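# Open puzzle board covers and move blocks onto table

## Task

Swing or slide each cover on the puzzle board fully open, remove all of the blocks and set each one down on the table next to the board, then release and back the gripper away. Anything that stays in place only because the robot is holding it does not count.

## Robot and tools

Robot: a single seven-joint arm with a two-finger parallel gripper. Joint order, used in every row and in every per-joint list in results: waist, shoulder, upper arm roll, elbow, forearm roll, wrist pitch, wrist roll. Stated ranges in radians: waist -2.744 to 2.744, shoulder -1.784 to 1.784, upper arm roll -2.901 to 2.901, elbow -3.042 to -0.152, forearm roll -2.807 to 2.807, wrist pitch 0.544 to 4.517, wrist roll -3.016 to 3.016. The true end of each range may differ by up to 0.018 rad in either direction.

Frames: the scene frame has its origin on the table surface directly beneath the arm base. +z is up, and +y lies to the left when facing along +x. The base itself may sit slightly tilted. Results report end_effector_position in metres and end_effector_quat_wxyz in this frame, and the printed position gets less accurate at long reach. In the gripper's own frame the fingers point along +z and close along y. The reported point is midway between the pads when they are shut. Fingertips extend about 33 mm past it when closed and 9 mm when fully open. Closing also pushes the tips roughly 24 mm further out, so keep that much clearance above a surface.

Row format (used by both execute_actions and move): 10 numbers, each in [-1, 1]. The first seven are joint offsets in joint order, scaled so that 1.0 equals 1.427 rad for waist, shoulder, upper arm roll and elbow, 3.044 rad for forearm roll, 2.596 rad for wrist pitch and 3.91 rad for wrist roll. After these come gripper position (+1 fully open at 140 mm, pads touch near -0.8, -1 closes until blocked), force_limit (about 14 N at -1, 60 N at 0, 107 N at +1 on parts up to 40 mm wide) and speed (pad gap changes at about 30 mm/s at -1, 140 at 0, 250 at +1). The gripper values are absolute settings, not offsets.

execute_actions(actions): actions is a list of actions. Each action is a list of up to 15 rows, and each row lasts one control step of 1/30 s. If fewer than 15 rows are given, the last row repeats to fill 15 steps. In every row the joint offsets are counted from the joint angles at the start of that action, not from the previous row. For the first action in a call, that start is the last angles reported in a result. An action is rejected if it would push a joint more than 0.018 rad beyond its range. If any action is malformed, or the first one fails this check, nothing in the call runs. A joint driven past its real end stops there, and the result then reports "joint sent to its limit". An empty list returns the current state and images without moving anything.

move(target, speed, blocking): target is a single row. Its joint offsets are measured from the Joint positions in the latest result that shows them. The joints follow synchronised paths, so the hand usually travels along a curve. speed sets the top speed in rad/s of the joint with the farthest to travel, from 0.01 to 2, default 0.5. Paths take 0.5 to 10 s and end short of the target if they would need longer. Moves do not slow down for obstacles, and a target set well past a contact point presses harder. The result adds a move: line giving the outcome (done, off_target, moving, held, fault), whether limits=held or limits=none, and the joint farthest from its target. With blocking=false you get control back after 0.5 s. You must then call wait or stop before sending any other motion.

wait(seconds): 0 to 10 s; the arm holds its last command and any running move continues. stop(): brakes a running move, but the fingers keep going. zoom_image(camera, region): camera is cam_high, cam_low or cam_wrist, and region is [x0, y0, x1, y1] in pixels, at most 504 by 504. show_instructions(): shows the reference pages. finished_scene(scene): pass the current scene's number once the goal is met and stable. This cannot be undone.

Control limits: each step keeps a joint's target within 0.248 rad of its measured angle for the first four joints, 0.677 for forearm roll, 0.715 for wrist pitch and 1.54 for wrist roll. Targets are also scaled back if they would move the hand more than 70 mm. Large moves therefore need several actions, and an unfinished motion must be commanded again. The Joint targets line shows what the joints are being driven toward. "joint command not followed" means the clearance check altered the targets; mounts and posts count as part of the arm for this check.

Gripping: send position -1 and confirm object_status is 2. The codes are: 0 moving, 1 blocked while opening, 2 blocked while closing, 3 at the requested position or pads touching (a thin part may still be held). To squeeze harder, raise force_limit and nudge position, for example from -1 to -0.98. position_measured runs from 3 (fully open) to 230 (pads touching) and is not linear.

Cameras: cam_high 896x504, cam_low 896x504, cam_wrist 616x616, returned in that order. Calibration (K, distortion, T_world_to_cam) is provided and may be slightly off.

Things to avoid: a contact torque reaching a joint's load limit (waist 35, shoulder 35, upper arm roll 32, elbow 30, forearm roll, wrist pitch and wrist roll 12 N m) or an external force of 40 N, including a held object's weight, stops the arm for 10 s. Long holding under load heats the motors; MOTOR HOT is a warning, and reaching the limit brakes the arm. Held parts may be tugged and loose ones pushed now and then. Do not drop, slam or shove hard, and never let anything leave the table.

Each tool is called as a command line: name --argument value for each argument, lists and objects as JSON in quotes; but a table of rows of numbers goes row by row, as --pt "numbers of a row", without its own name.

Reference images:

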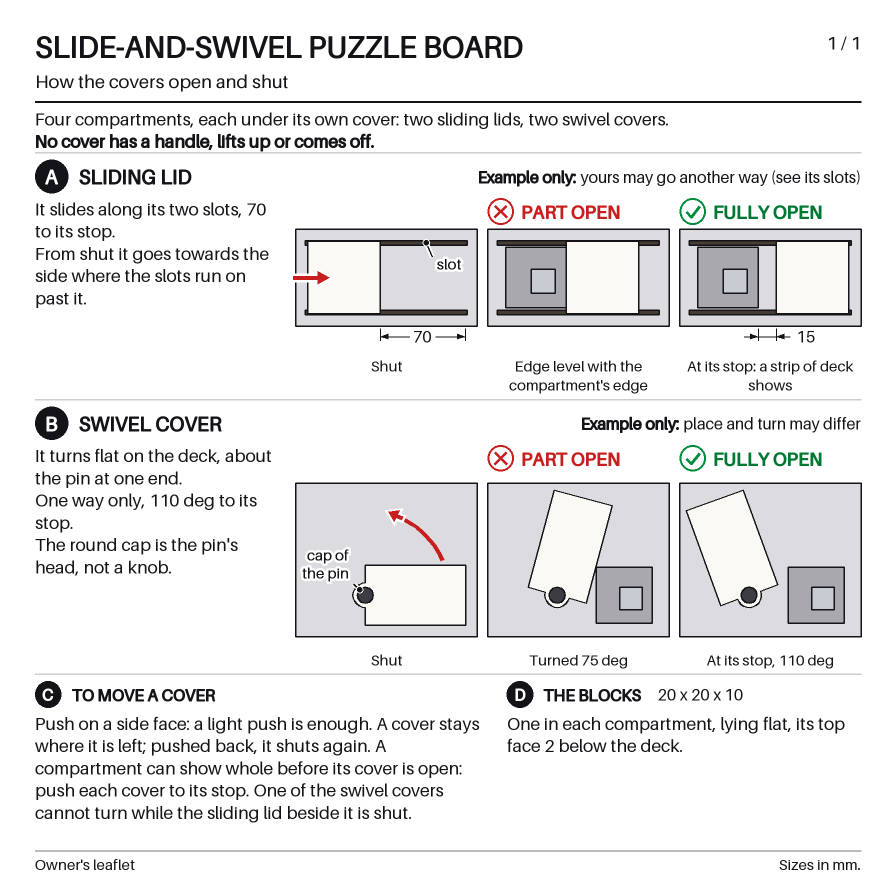

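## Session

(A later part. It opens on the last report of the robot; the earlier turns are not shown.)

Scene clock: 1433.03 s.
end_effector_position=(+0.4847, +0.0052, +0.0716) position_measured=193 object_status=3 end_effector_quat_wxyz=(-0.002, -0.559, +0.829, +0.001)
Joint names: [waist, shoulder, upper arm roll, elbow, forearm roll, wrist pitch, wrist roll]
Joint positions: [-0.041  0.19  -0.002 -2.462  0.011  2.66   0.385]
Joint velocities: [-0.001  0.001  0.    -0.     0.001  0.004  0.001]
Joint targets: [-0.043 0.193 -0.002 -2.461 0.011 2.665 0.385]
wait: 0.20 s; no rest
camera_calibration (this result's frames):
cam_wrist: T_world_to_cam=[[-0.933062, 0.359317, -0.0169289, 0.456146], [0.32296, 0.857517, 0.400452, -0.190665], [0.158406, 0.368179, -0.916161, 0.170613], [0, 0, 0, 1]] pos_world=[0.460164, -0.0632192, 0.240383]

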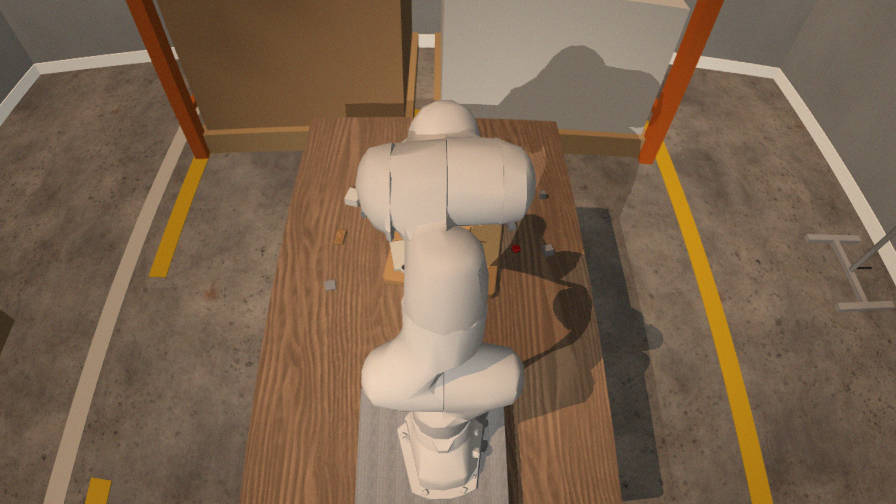

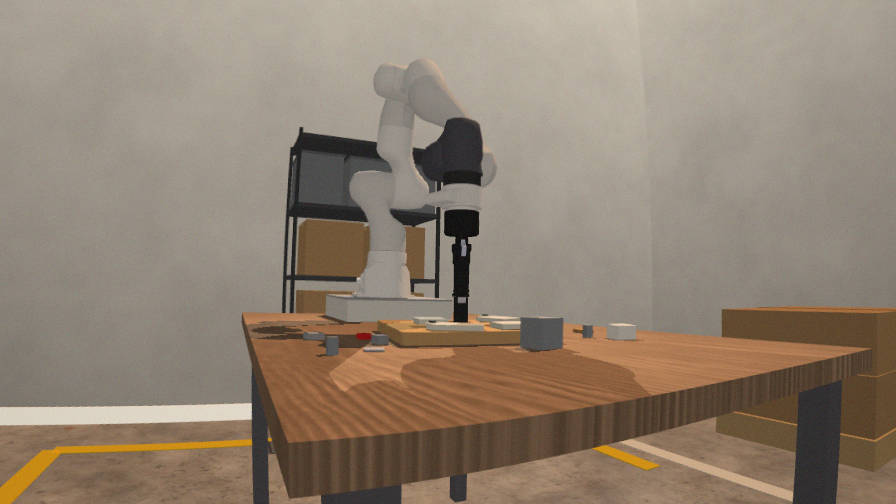

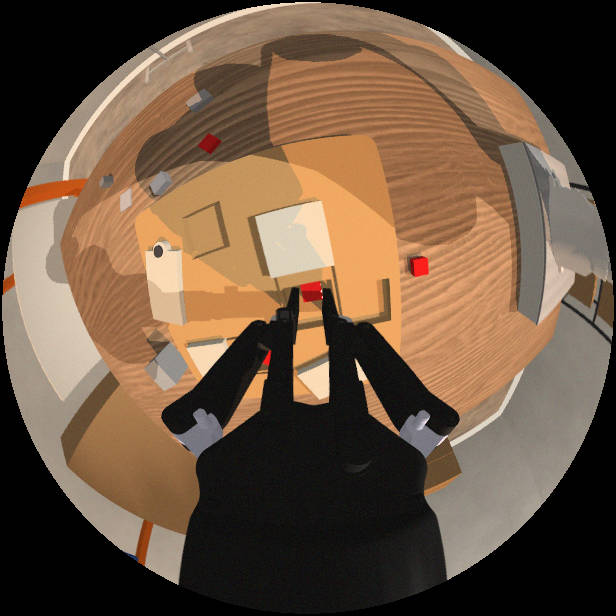

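execute_actions --actions '[[[-0.0014,0.0014,0,0.0007,0,0.0015,-0.0227,-0.505,-0.2,-0.5],[-0.0014,0.0014,0,0.0007,0,0.0015,-0.0423,-0.505,-0.2,-0.5],[-0.0014,0.0014,0,0.0007,0,0.0015,-0.0598,-0.505,-0.2,-0.5],[-0.0014,0.0014,0,0.0007,0,0.0015,-0.0749,-0.505,-0.2,-0.5],[-0.0014,0.0014,0,0.0007,0,0.0015,-0.0872,-0.505,-0.2,-0.5],[-0.002,0.0014,0,0.0007,0,0.0015,-0.0962,-0.505,-0.2,-0.5],[-0.003,0.0014,0,0.0007,0,0.0015,-0.1017,-0.505,-0.2,-0.5],[-0.0042,0.0014,0,0.0007,0,0.0015,-0.103,-0.505,-0.2,-0.5],[-0.0054,0.0014,0,0.0007,0,0.0015,-0.0999,-0.505,-0.2,-0.5],[-0.0066,0.0014,0,0.0007,0,0.0015,-0.0919,-0.505,-0.2,-0.5],[-0.0077,0.0014,0,0.0007,0,0.0015,-0.0787,-0.505,-0.2,-0.5],[-0.0084,0.0014,0,0.0007,0,0.0015,-0.0598,-0.505,-0.2,-0.5],[-0.0087,0.0014,0,0.0007,0,0.0015,-0.0598,-0.505,-0.2,-0.5]]]'

zoom_image --camera "cam_wrist" --region '[280, 262, 346, 328]'

Scene clock: 1474.63 s.
end_effector_position=(+0.4849, +0.0007, +0.0716) position_measured=193 object_status=3 end_effector_quat_wxyz=(-0.001, -0.646, +0.764, +0.001)
Joint names: [waist, shoulder, upper arm roll, elbow, forearm roll, wrist pitch, wrist roll]
Joint positions: [-0.05   0.191 -0.002 -2.462  0.011  2.661  0.158]
Joint velocities: [-0.014  0.001  0.001 -0.     0.002 -0.001 -0.005]
Joint targets: [-0.053 0.192 -0.002 -2.461 0.011 2.664 0.151]
camera_calibration (this result's frames):
cam_wrist: T_world_to_cam=[[-0.988692, 0.148932, -0.0175515, 0.485161], [0.129466, 0.906757, 0.401285, -0.0931885], [0.0756792, 0.394475, -0.915785, 0.212344], [0, 0, 0, 1]] pos_world=[0.47567, -0.0715211, 0.240372]

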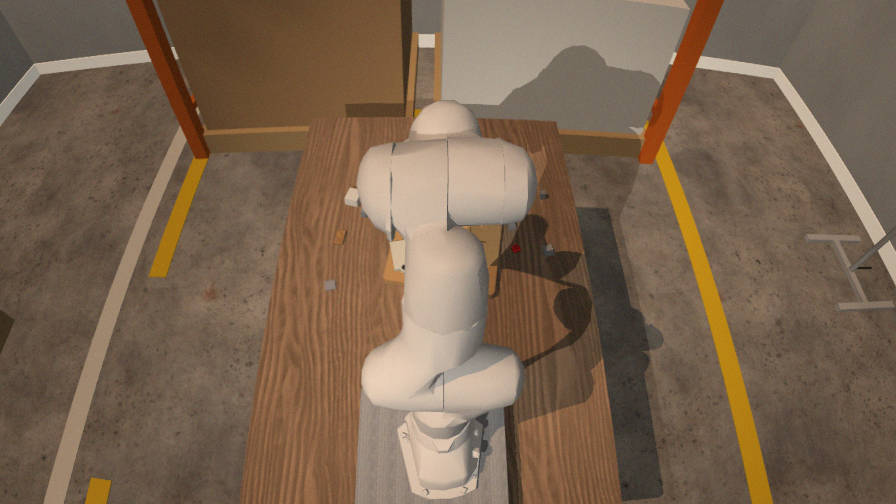

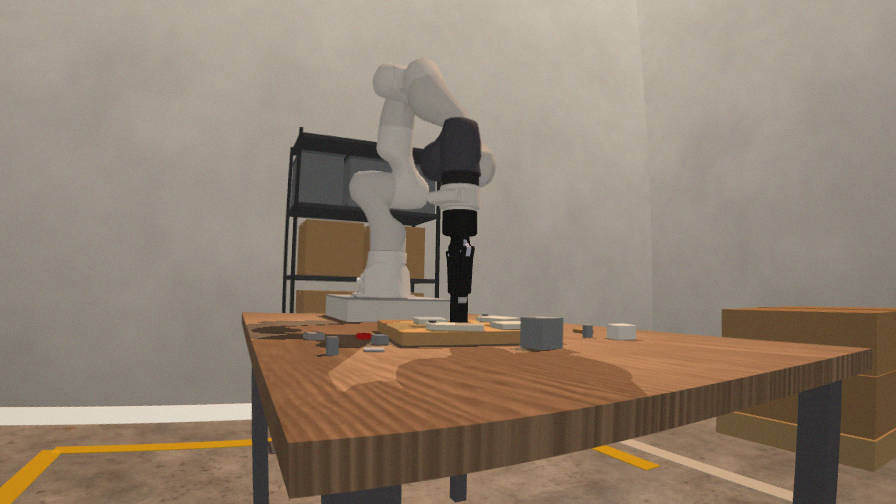

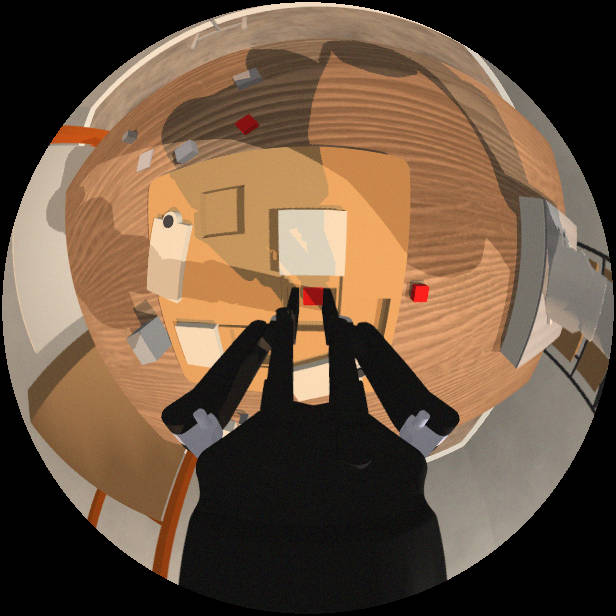

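Region (280, 262, 346, 328) of cam_wrist's 616x616 image, scaled by 7.636, with more detail than that image has.

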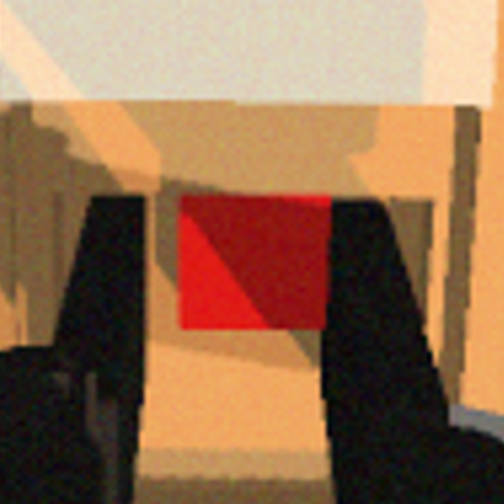

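execute_actions --actions '[[[0,0.001,0,0.0007,0,0.001,0,-1,-0.2,-0.6],[0,0.001,0,0.0007,0,0.001,0,-1,-0.2,-0.6],[0,0.001,0,0.0007,0,0.001,0,-1,-0.2,-0.6],[0,0.001,0,0.0007,0,0.001,0,-1,-0.2,-0.6],[0,0.001,0,0.0007,0,0.001,0,-1,-0.2,-0.6],[0,0.001,0,0.0007,0,0.001,0,-1,-0.2,-0.6],[0,0.001,0,0.0007,0,0.001,0,-1,-0.2,-0.6],[0,0.001,0,0.0007,0,0.001,0,-1,-0.2,-0.6],[0,0.001,0,0.0007,0,0.001,0,-1,-0.2,-0.6],[0.0015,0,0,0.0007,0,0,0,-1,-0.2,-0.6],[0.0025,0,0,0.0007,0,0,0,-1,-0.2,-0.6],[0.0035,-0.001,0,0.0007,0,-0.001,0,-1,-0.2,-0.6],[0.0043,-0.0015,0,0.0007,0,-0.0015,0,-1,-0.2,-0.6],[0.0046,-0.0018,0,0.0007,0,-0.0018,0,-1,-0.2,-0.6]],[[0.0025,-0.0059,0,0,0,-0.0066,0,-1,-0.2,-0.6],[0.0025,-0.011,0,0,0,-0.0116,0,-1,-0.2,-0.6],[0.0025,-0.0169,0,0,0,-0.0166,0,-1,-0.2,-0.6],[0.0025,-0.0233,0,0,0,-0.0214,0,-1,-0.2,-0.6],[0.0025,-0.0299,0,0,0,-0.0259,0,-1,-0.2,-0.6],[0.0025,-0.0363,0,0,0,-0.0299,0,-1,-0.2,-0.6],[0.0025,-0.0425,0,0,0,-0.0333,0,-1,-0.2,-0.6],[0.0025,-0.048,0,0,0,-0.0358,0,-1,-0.2,-0.6],[0.0025,-0.0525,0,0,0,-0.0375,0,-1,-0.2,-0.6],[0.0025,-0.0558,0,0,0,-0.038,0,-1,-0.2,-0.6],[0.0025,-0.0574,0,0,0,-0.0371,0,-1,-0.2,-0.6],[0.0025,-0.0573,0,0,0,-0.0349,0,-1,-0.2,-0.6],[0.0025,-0.0551,0,0,0,-0.0311,0,-1,-0.2,-0.6]]]'

Scene clock: 1521.00 s.
end_effector_position=(+0.4859, +0.0030, +0.1026) position_measured=206 object_status=2 end_effector_quat_wxyz=(+0.001, -0.648, +0.762, +0.000)
Joint names: [waist, shoulder, upper arm roll, elbow, forearm roll, wrist pitch, wrist roll]
Joint positions: [-0.046  0.113 -0.002 -2.462  0.011  2.587  0.156]
Joint velocities: [-0.001  0.001 -0.002  0.    -0.001 -0.015 -0.   ]
Joint targets: [-0.044 0.112 -0.002 -2.462 0.011 2.580 0.156]
camera_calibration (this result's frames):
cam_wrist: T_world_to_cam=[[-0.98954, 0.14266, -0.0214212, 0.48712], [0.122076, 0.90721, 0.402576, -0.104363], [0.076865, 0.39575, -0.915136, 0.239133], [0, 0, 0, 1]] pos_world=[0.476384, -0.06945, 0.271288]

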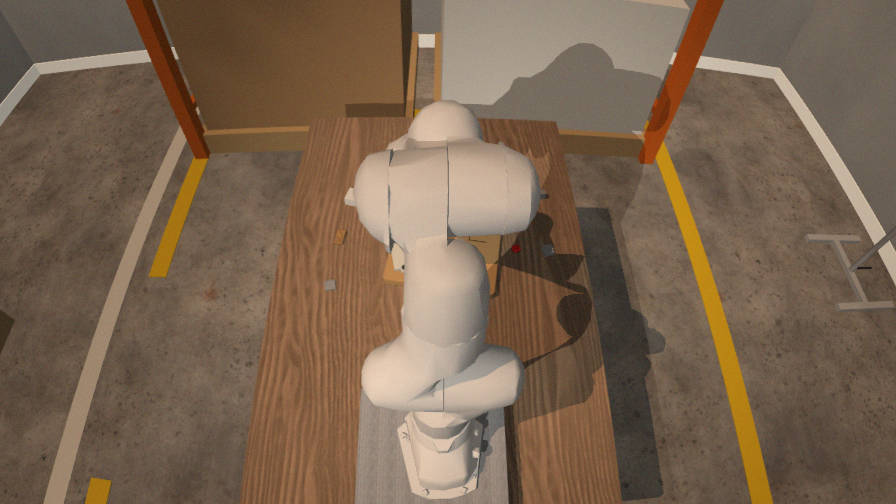

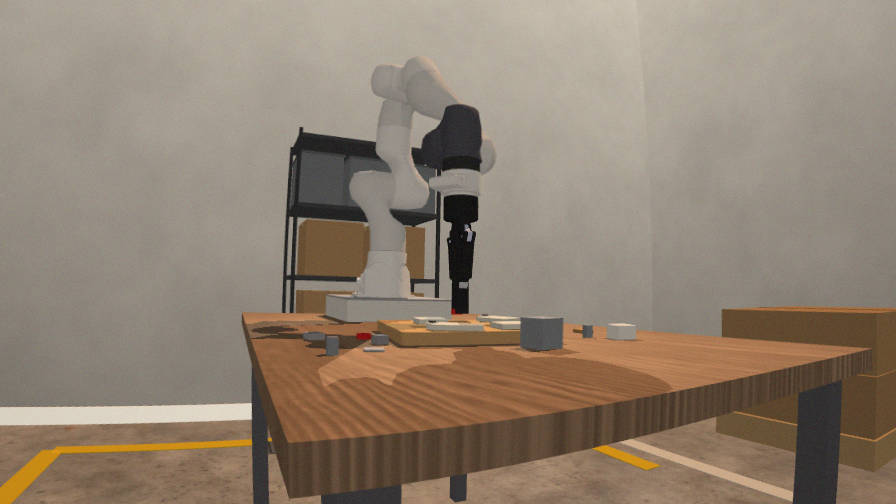

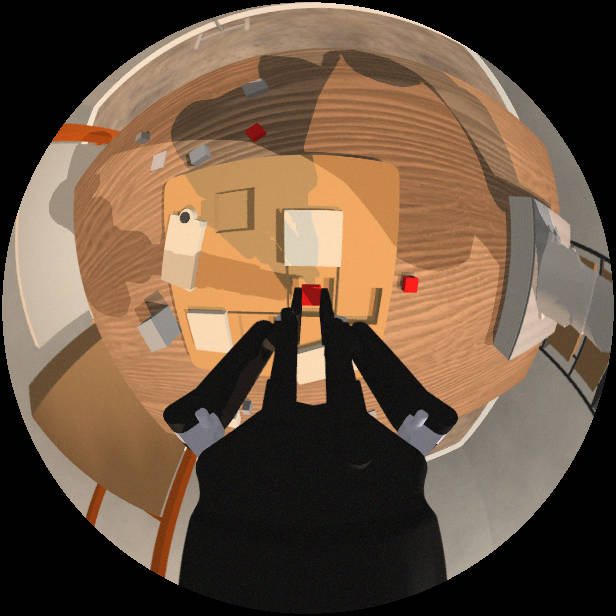

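move --target '[0.2575,-0.0007,0,0,0,-0.0015,0,-1,-0.2,-0.6]' --speed 0.6

Scene clock: 1527.70 s.
end_effector_position=(+0.4517, +0.1768, +0.1021) position_measured=206 object_status=2 end_effector_quat_wxyz=(-0.000, +0.776, -0.630, -0.003)
Joint names: [waist, shoulder, upper arm roll, elbow, forearm roll, wrist pitch, wrist roll]
Joint positions: [ 0.319  0.113  0.    -2.462  0.011  2.585  0.156]
Joint velocities: [ 0.    -0.    -0.003  0.    -0.    -0.    -0.   ]
Joint targets: [0.321 0.112 -0.002 -2.462 0.011 2.583 0.156]
move: done; limits=none; farthest joint: the waist, 0.002 radians from its target (0.367 radians at the start)
camera_calibration (this result's frames):
cam_wrist: T_world_to_cam=[[-0.974923, -0.22185, -0.0175453, 0.485974], [-0.20967, 0.889247, 0.406544, -0.105], [-0.0745895, 0.400027, -0.913463, 0.239986], [0, 0, 0, 1]] pos_world=[0.469672, 0.105183, 0.270432]

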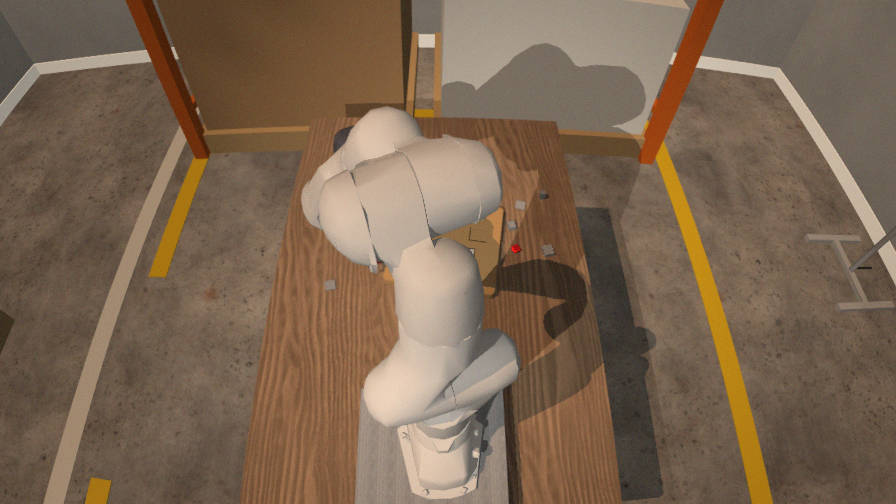

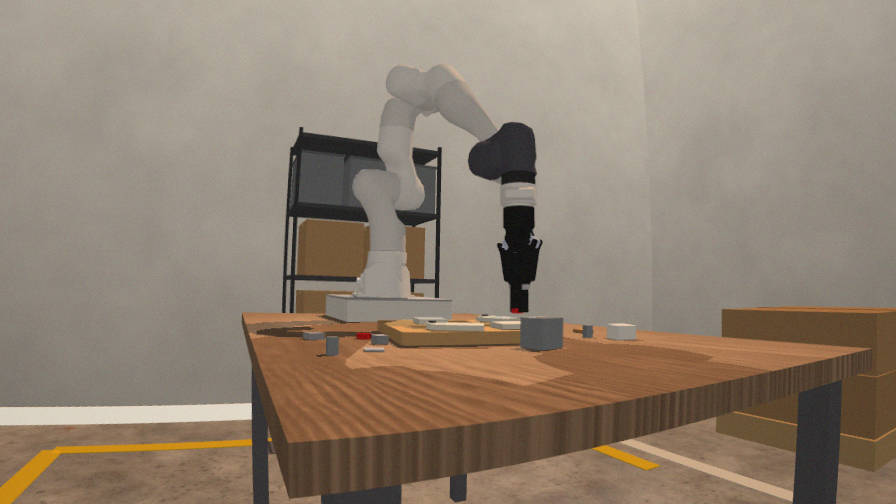

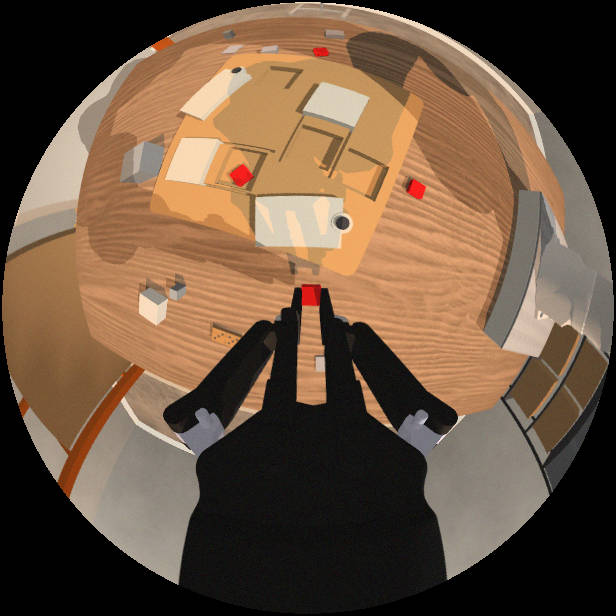

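execute_actions --actions '[[[0,0.006,0,0,0,0.0078,0,-1,-0.2,-0.6],[0,0.0115,0,0,0,0.014,0,-1,-0.2,-0.6],[0,0.0181,0,0,0,0.0202,0,-1,-0.2,-0.6],[0,0.0254,0,0,0,0.026,0,-1,-0.2,-0.6],[0,0.033,0,0,0,0.0315,0,-1,-0.2,-0.6],[0,0.0405,0,0,0,0.0362,0,-1,-0.2,-0.6],[0,0.0479,0,0,0,0.0402,0,-1,-0.2,-0.6],[0,0.0544,0,0,0,0.0433,0,-1,-0.2,-0.6],[0,0.06,0,0,0,0.045,0,-1,-0.2,-0.6],[0,0.0641,0,0,0,0.0455,0,-1,-0.2,-0.6],[0,0.0665,0,0,0,0.0443,0,-1,-0.2,-0.6],[0,0.0669,0,0,0,0.0414,0,-1,-0.2,-0.6],[0,0.0649,0,0,0,0.0375,0,-1,-0.2,-0.6]],[[0,0.0026,0,0,0,0.0028,0,-1,-0.2,-0.6],[0,0.0035,0,0,0,0.0034,0,-1,-0.2,-0.6],[0,0.0044,0,0,0,0.004,0,-1,-0.2,-0.6],[0,0.0053,0,0,0,0.0046,0,-1,-0.2,-0.6],[0,0.0062,0,0,0,0.0052,0,-1,-0.2,-0.6],[0,0.0071,0,0,0,0.0057,0,-1,-0.2,-0.6],[0,0.008,0,0,0,0.0062,0,-1,-0.2,-0.6],[0,0.0089,0,0,0,0.0066,0,-1,-0.2,-0.6],[0,0.0098,0,0,0,0.0069,0,-1,-0.2,-0.6],[0,0.0107,0,0,0,0.0071,0,-1,-0.2,-0.6],[0,0.0112,0,0,0,0.0072,0,-1,-0.2,-0.6]]]'

Scene clock: 1550.90 s.
end_effector_position=(+0.4511, +0.1760, +0.0607) position_measured=206 object_status=2 end_effector_quat_wxyz=(+0.001, +0.776, -0.631, -0.004)
Joint names: [waist, shoulder, upper arm roll, elbow, forearm roll, wrist pitch, wrist roll]
Joint positions: [ 0.319  0.217  0.    -2.462  0.011  2.687  0.156]
Joint velocities: [-0.     0.003 -0.     0.    -0.     0.011  0.   ]
Joint targets: [0.319 0.220 0.000 -2.462 0.011 2.693 0.156]
camera_calibration (this result's frames):
cam_wrist: T_world_to_cam=[[-0.975137, -0.221088, -0.0150968, 0.484266], [-0.208099, 0.89017, 0.405329, -0.0884374], [-0.0761747, 0.398392, -0.914046, 0.203487], [0, 0, 0, 1]] pos_world=[0.469322, 0.104722, 0.229154]

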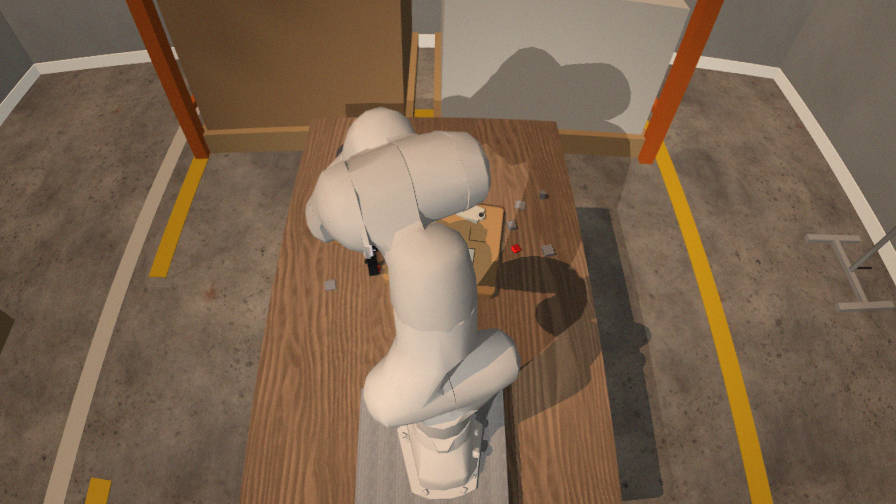

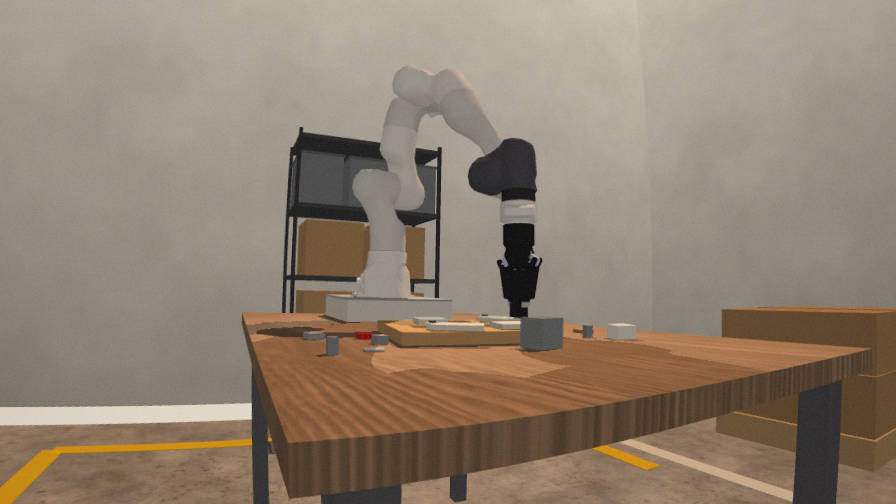

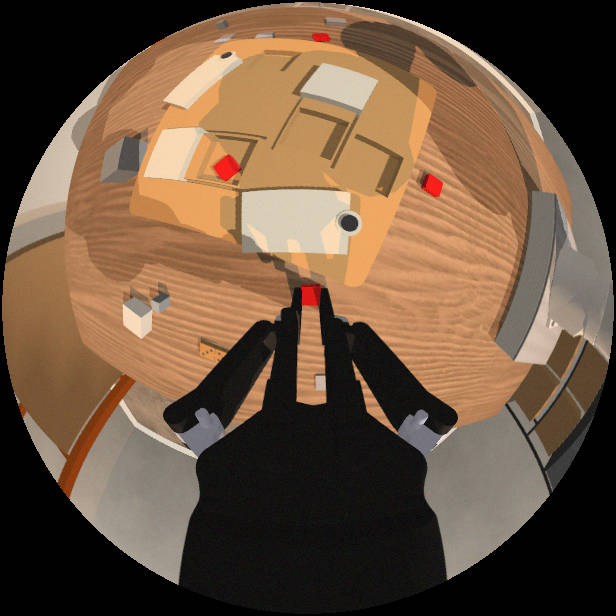

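execute_actions --actions '[[[0,0.0028,0,0,0,0.0028,0,-1,-0.2,-0.6],[0,0.0035,0,0,0,0.0032,0,-1,-0.2,-0.6],[0,0.0042,0,0,0,0.0036,0,-1,-0.2,-0.6],[0,0.0049,0,0,0,0.004,0,-1,-0.2,-0.6],[0,0.0056,0,0,0,0.0042,0,-1,-0.2,-0.6],[0,0.0056,0,0,0,0.0042,0,-1,-0.2,-0.6],[0,0.0056,0,0,0,0.0042,0,-1,-0.2,-0.6],[0,0.0056,0,0,0,0.0042,0,-1,-0.2,-0.6],[0,0.003,0,0,0,0.0025,0,-0.46,-0.2,-0.5]]]'

zoom_image --camera "cam_wrist" --region '[180, 120, 280, 200]'

Scene clock: 1602.73 s.
end_effector_position=(+0.4514, +0.1762, +0.0598) position_measured=187 object_status=0 end_effector_quat_wxyz=(+0.000, +0.776, -0.631, -0.003)
Joint names: [waist, shoulder, upper arm roll, elbow, forearm roll, wrist pitch, wrist roll]
Joint positions: [ 0.319  0.22   0.    -2.462  0.011  2.691  0.156]
Joint velocities: [-0.001 -0.001  0.     0.    -0.    -0.001 -0.   ]
Joint targets: [0.319 0.222 0.000 -2.462 0.011 2.693 0.156]
camera_calibration (this result's frames):
cam_wrist: T_world_to_cam=[[-0.97512, -0.22106, -0.0165288, 0.484721], [-0.208632, 0.889978, 0.405477, -0.0878115], [-0.0749246, 0.398837, -0.913956, 0.201915], [0, 0, 0, 1]] pos_world=[0.469469, 0.104772, 0.228159]

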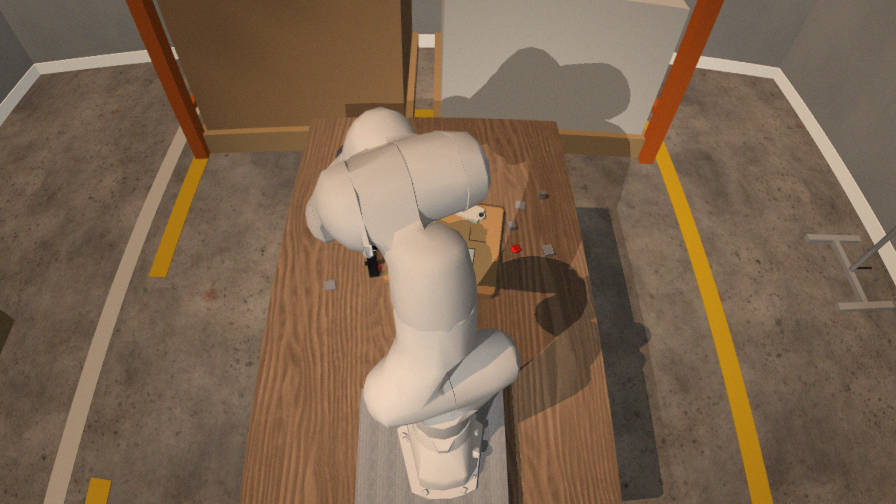

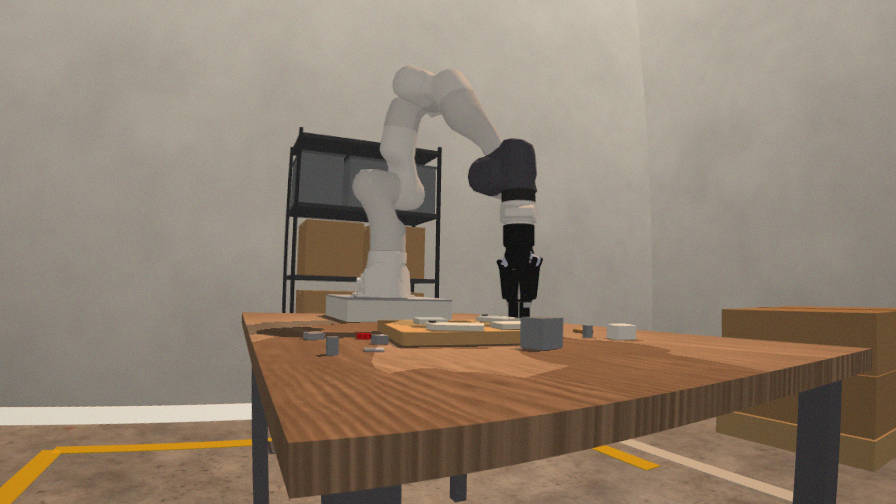

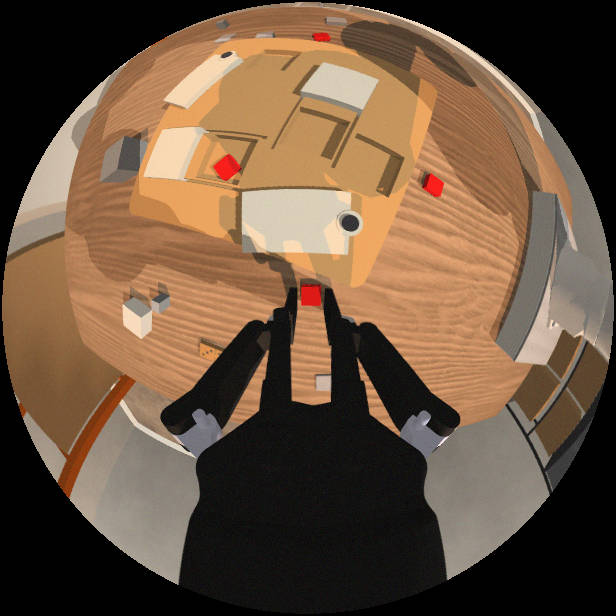

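Region (180, 120, 280, 200) of cam_wrist's 616x616 image, scaled by 5.040, with more detail than that image has; it fills the top 403 rows of this view, and the rest is white.

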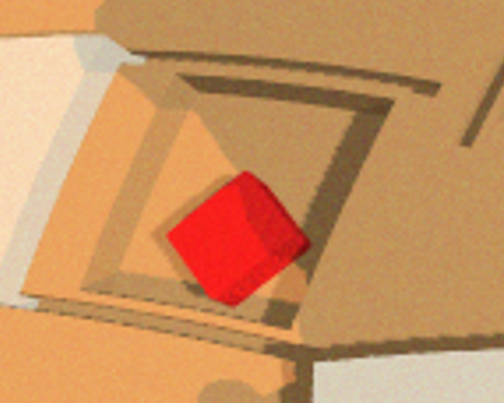

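execute_actions --actions '[[[0,-0.0065,0,0,0,-0.0086,0,-0.46,-0.2,-0.5],[0,-0.0128,0,0,0,-0.0156,0,-0.46,-0.2,-0.5],[0,-0.0202,0,0,0,-0.0226,0,-0.46,-0.2,-0.5],[0,-0.0285,0,0,0,-0.0292,0,-0.46,-0.2,-0.5],[0,-0.0371,0,0,0,-0.0354,0.01,-0.46,-0.2,-0.5],[0,-0.0457,0,0,0,-0.0408,0.02,-0.46,-0.2,-0.5],[0,-0.054,0,0,0,-0.0453,0.028,-0.46,-0.2,-0.5],[0,-0.0614,0,0,0,-0.0488,0.032,-0.46,-0.2,-0.5],[0,-0.0677,0,0,0,-0.0508,0.033,-0.46,-0.2,-0.5],[0,-0.0724,0,0,0,-0.0513,0.032,-0.46,-0.2,-0.5],[0,-0.0752,0,0,0,-0.0499,0.03,-0.46,-0.2,-0.5],[0,-0.0756,0,0,0,-0.0466,0.025,-0.46,-0.2,-0.5],[0,-0.0733,0,0,0,-0.0411,0.0176,-0.46,-0.2,-0.5]]]'

Scene clock: 1623.53 s.
end_effector_position=(+0.4524, +0.1769, +0.1008) position_measured=187 object_status=3 end_effector_quat_wxyz=(-0.001, +0.757, -0.654, -0.003)
Joint names: [waist, shoulder, upper arm roll, elbow, forearm roll, wrist pitch, wrist roll]
Joint positions: [ 0.319  0.117  0.    -2.462  0.011  2.591  0.216]
Joint velocities: [ 0.001 -0.004 -0.001 -0.     0.001 -0.006  0.012]
Joint targets: [0.319 0.116 0.000 -2.462 0.011 2.584 0.224]
camera_calibration (this result's frames):
cam_wrist: T_world_to_cam=[[-0.986644, -0.161764, -0.0191372, 0.481516], [-0.155489, 0.900268, 0.406622, -0.130853], [-0.0485483, 0.404167, -0.913396, 0.226239], [0, 0, 0, 1]] pos_world=[0.465723, 0.104256, 0.269068]

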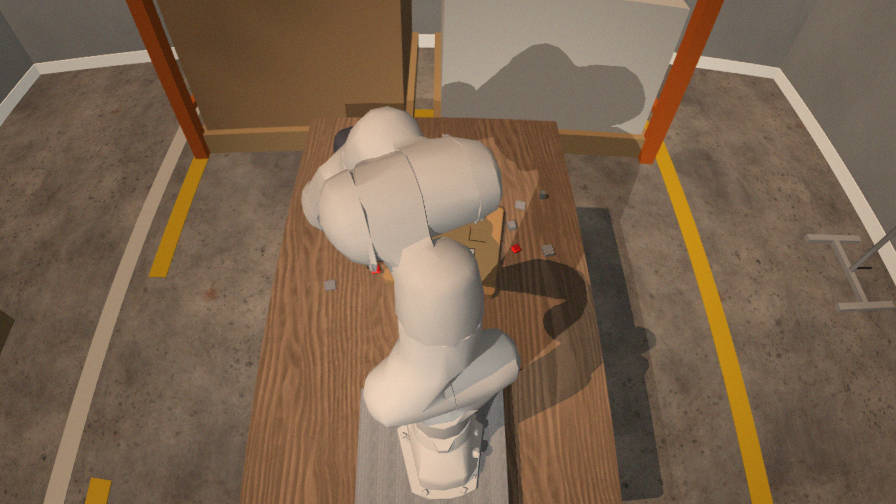

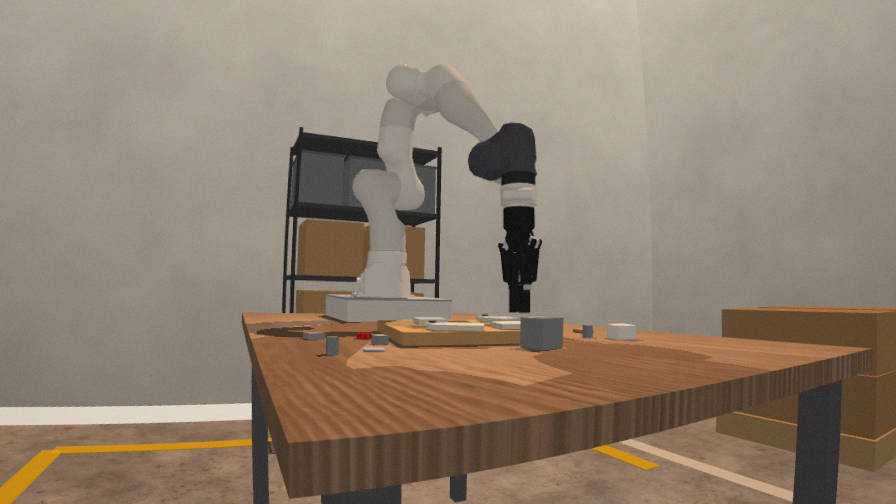

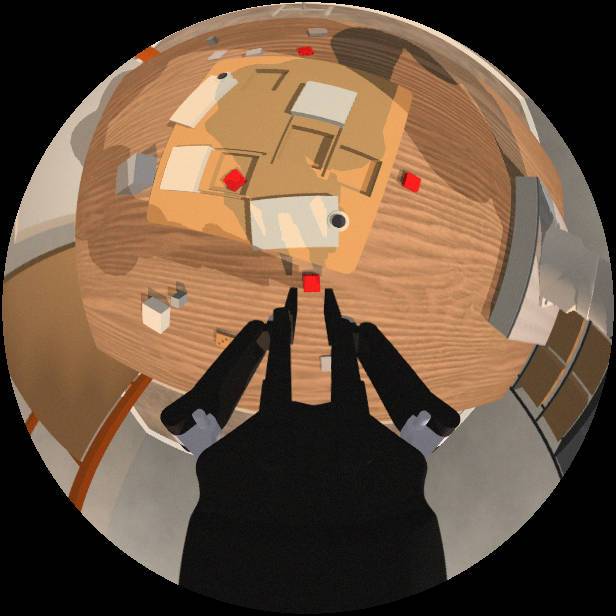

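move --target '[-0.2142,0.1212,0,0.1803,0,-0.0348,0.002,-0.08,-0.2,-0.5]' --speed 0.55

zoom_image --camera "cam_wrist" --region '[270, 266, 354, 350]'

Scene clock: 1631.67 s.
end_effector_position=(+0.5567, +0.0372, +0.0997) position_measured=139 object_status=3 end_effector_quat_wxyz=(+0.000, -0.647, +0.763, +0.001)
Joint names: [waist, shoulder, upper arm roll, elbow, forearm roll, wrist pitch, wrist roll]
Joint positions: [ 0.015  0.287 -0.002 -2.207  0.011  2.505  0.22 ]
Joint velocities: [ 0.001  0.     0.     0.     0.001 -0.004  0.002]
Joint targets: [0.013 0.290 0.000 -2.205 0.011 2.500 0.224]
move: done; limits=none; farthest joint: the wrist pitch, 0.005 radians from its target (0.088 radians at the start)
camera_calibration (this result's frames):
cam_wrist: T_world_to_cam=[[-0.989079, 0.146088, -0.0195183, 0.551746], [0.12591, 0.906351, 0.403329, -0.145016], [0.0766119, 0.396467, -0.914847, 0.217529], [0, 0, 0, 1]] pos_world=[0.547314, -0.0354108, 0.268264]

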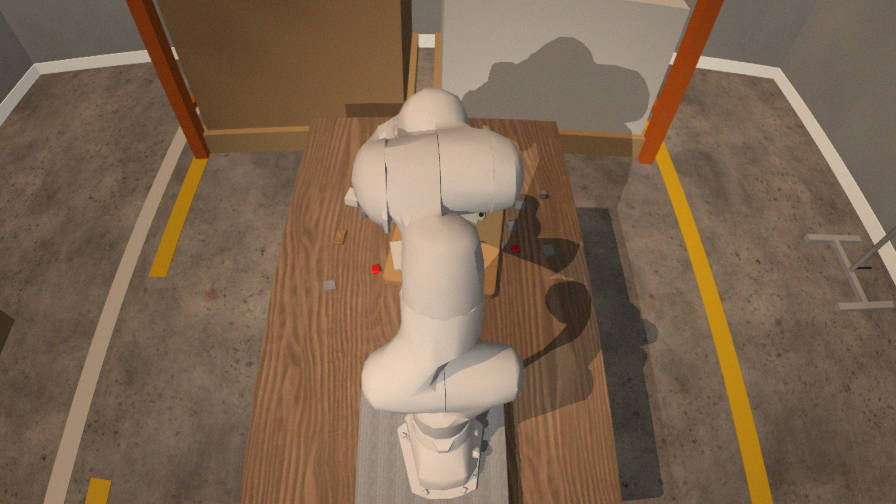

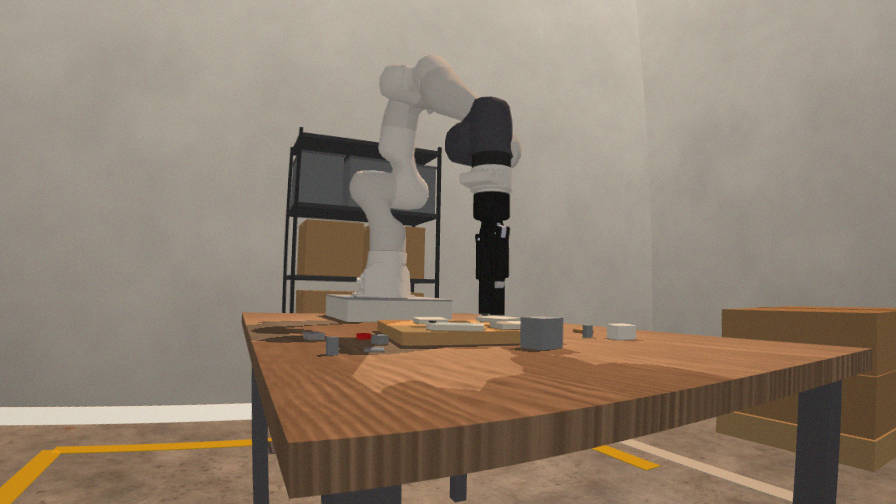

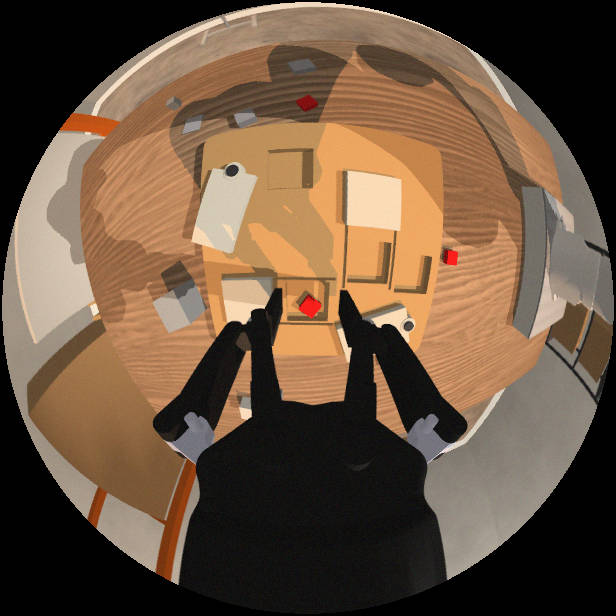

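Region (270, 266, 354, 350) of cam_wrist's 616x616 image, scaled by 6.000, with more detail than that image has.

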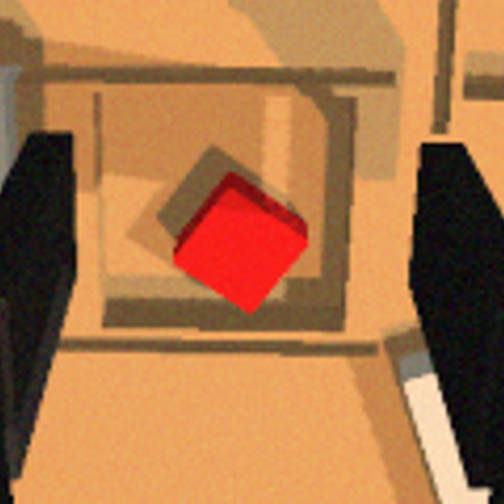

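execute_actions --actions '[[[-0.001,0.0037,0,0.001,0,0.0041,0,-0.52,-0.2,0.2],[-0.001,0.0058,0,0.001,0,0.0065,0,-0.52,-0.2,0.2],[-0.001,0.0084,0,0.001,0,0.0089,0,-0.52,-0.2,0.2],[-0.001,0.0112,0,0.001,0,0.0112,0,-0.52,-0.2,0.2],[-0.001,0.0141,0,0.001,0,0.0133,0,-0.52,-0.2,0.2],[-0.001,0.017,0,0.001,0,0.0151,0,-0.52,-0.2,0.2],[-0.001,0.0198,0,0.001,0,0.0166,0,-0.52,-0.2,0.2],[-0.001,0.0224,0,0.001,0,0.0178,0,-0.52,-0.2,0.2],[-0.001,0.0245,0,0.001,0,0.0185,0,-0.52,-0.2,0.2],[-0.001,0.0258,0,0.001,0,0.0187,0,-0.52,-0.2,0.2],[-0.001,0.0264,0,0.001,0,0.0182,0,-0.52,-0.2,0.2],[-0.001,0.0264,0,0.001,0,0.0171,0,-0.52,-0.2,0.2],[-0.001,0.0261,0,0.001,0,0.0152,0,-0.52,-0.2,0.2]]]'

zoom_image --camera "cam_wrist" --region '[280, 274, 343, 337]'

Scene clock: 1653.10 s.
end_effector_position=(+0.5569, +0.0371, +0.0833) position_measured=195 object_status=3 end_effector_quat_wxyz=(+0.000, -0.647, +0.763, +0.001)
Joint names: [waist, shoulder, upper arm roll, elbow, forearm roll, wrist pitch, wrist roll]
Joint positions: [ 0.015  0.322 -0.002 -2.207  0.011  2.54   0.22 ]
Joint velocities: [-0.     0.001  0.     0.     0.     0.003  0.   ]
Joint targets: [0.013 0.324 -0.002 -2.206 0.011 2.545 0.220]
camera_calibration (this result's frames):
cam_wrist: T_world_to_cam=[[-0.989088, 0.146107, -0.0189125, 0.55157], [0.1262, 0.906485, 0.402938, -0.138509], [0.076016, 0.396155, -0.915032, 0.202904], [0, 0, 0, 1]] pos_world=[0.547607, -0.0354133, 0.251905]

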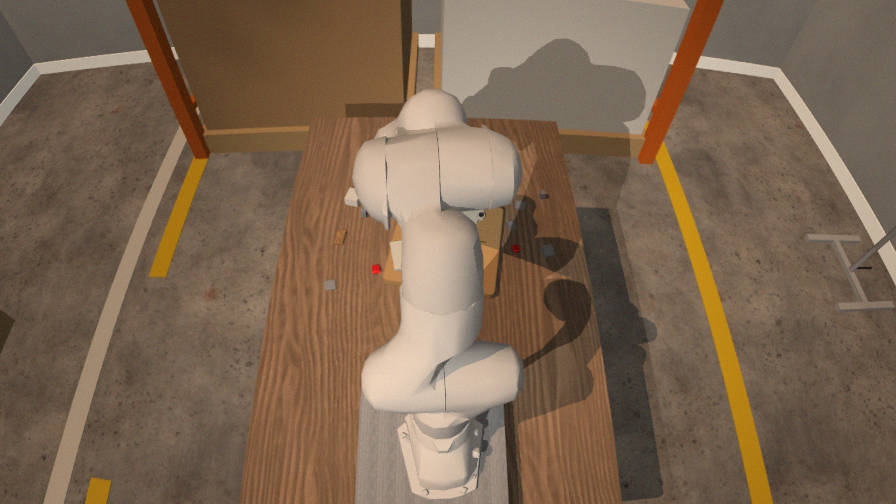

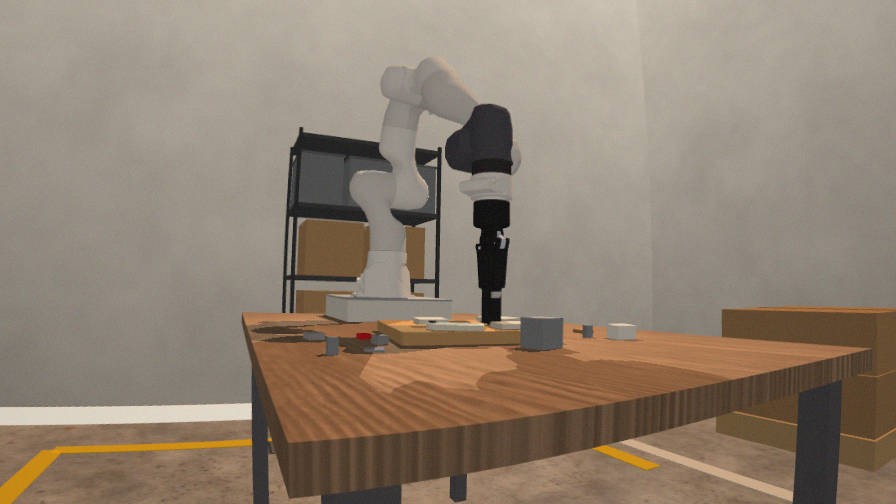

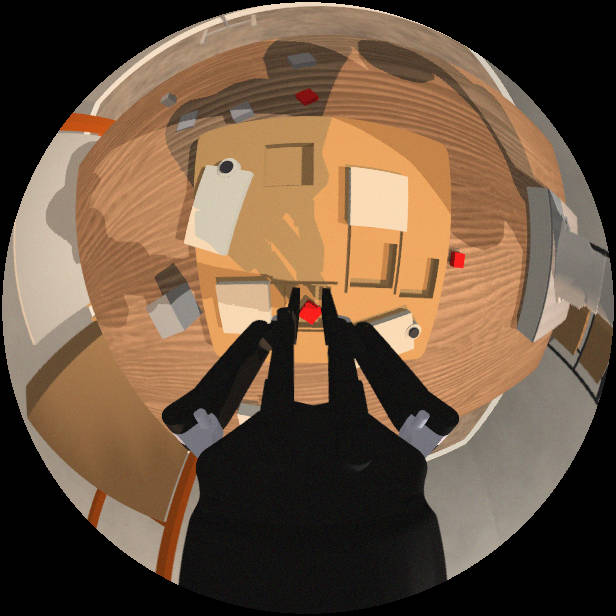

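Region (280, 274, 343, 337) of cam_wrist's 616x616 image, scaled by 8.000, with more detail than that image has.

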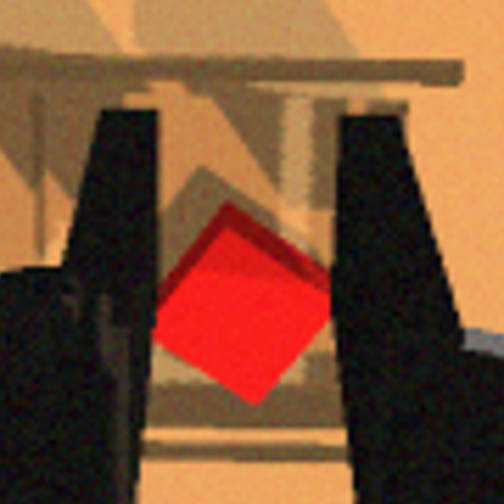

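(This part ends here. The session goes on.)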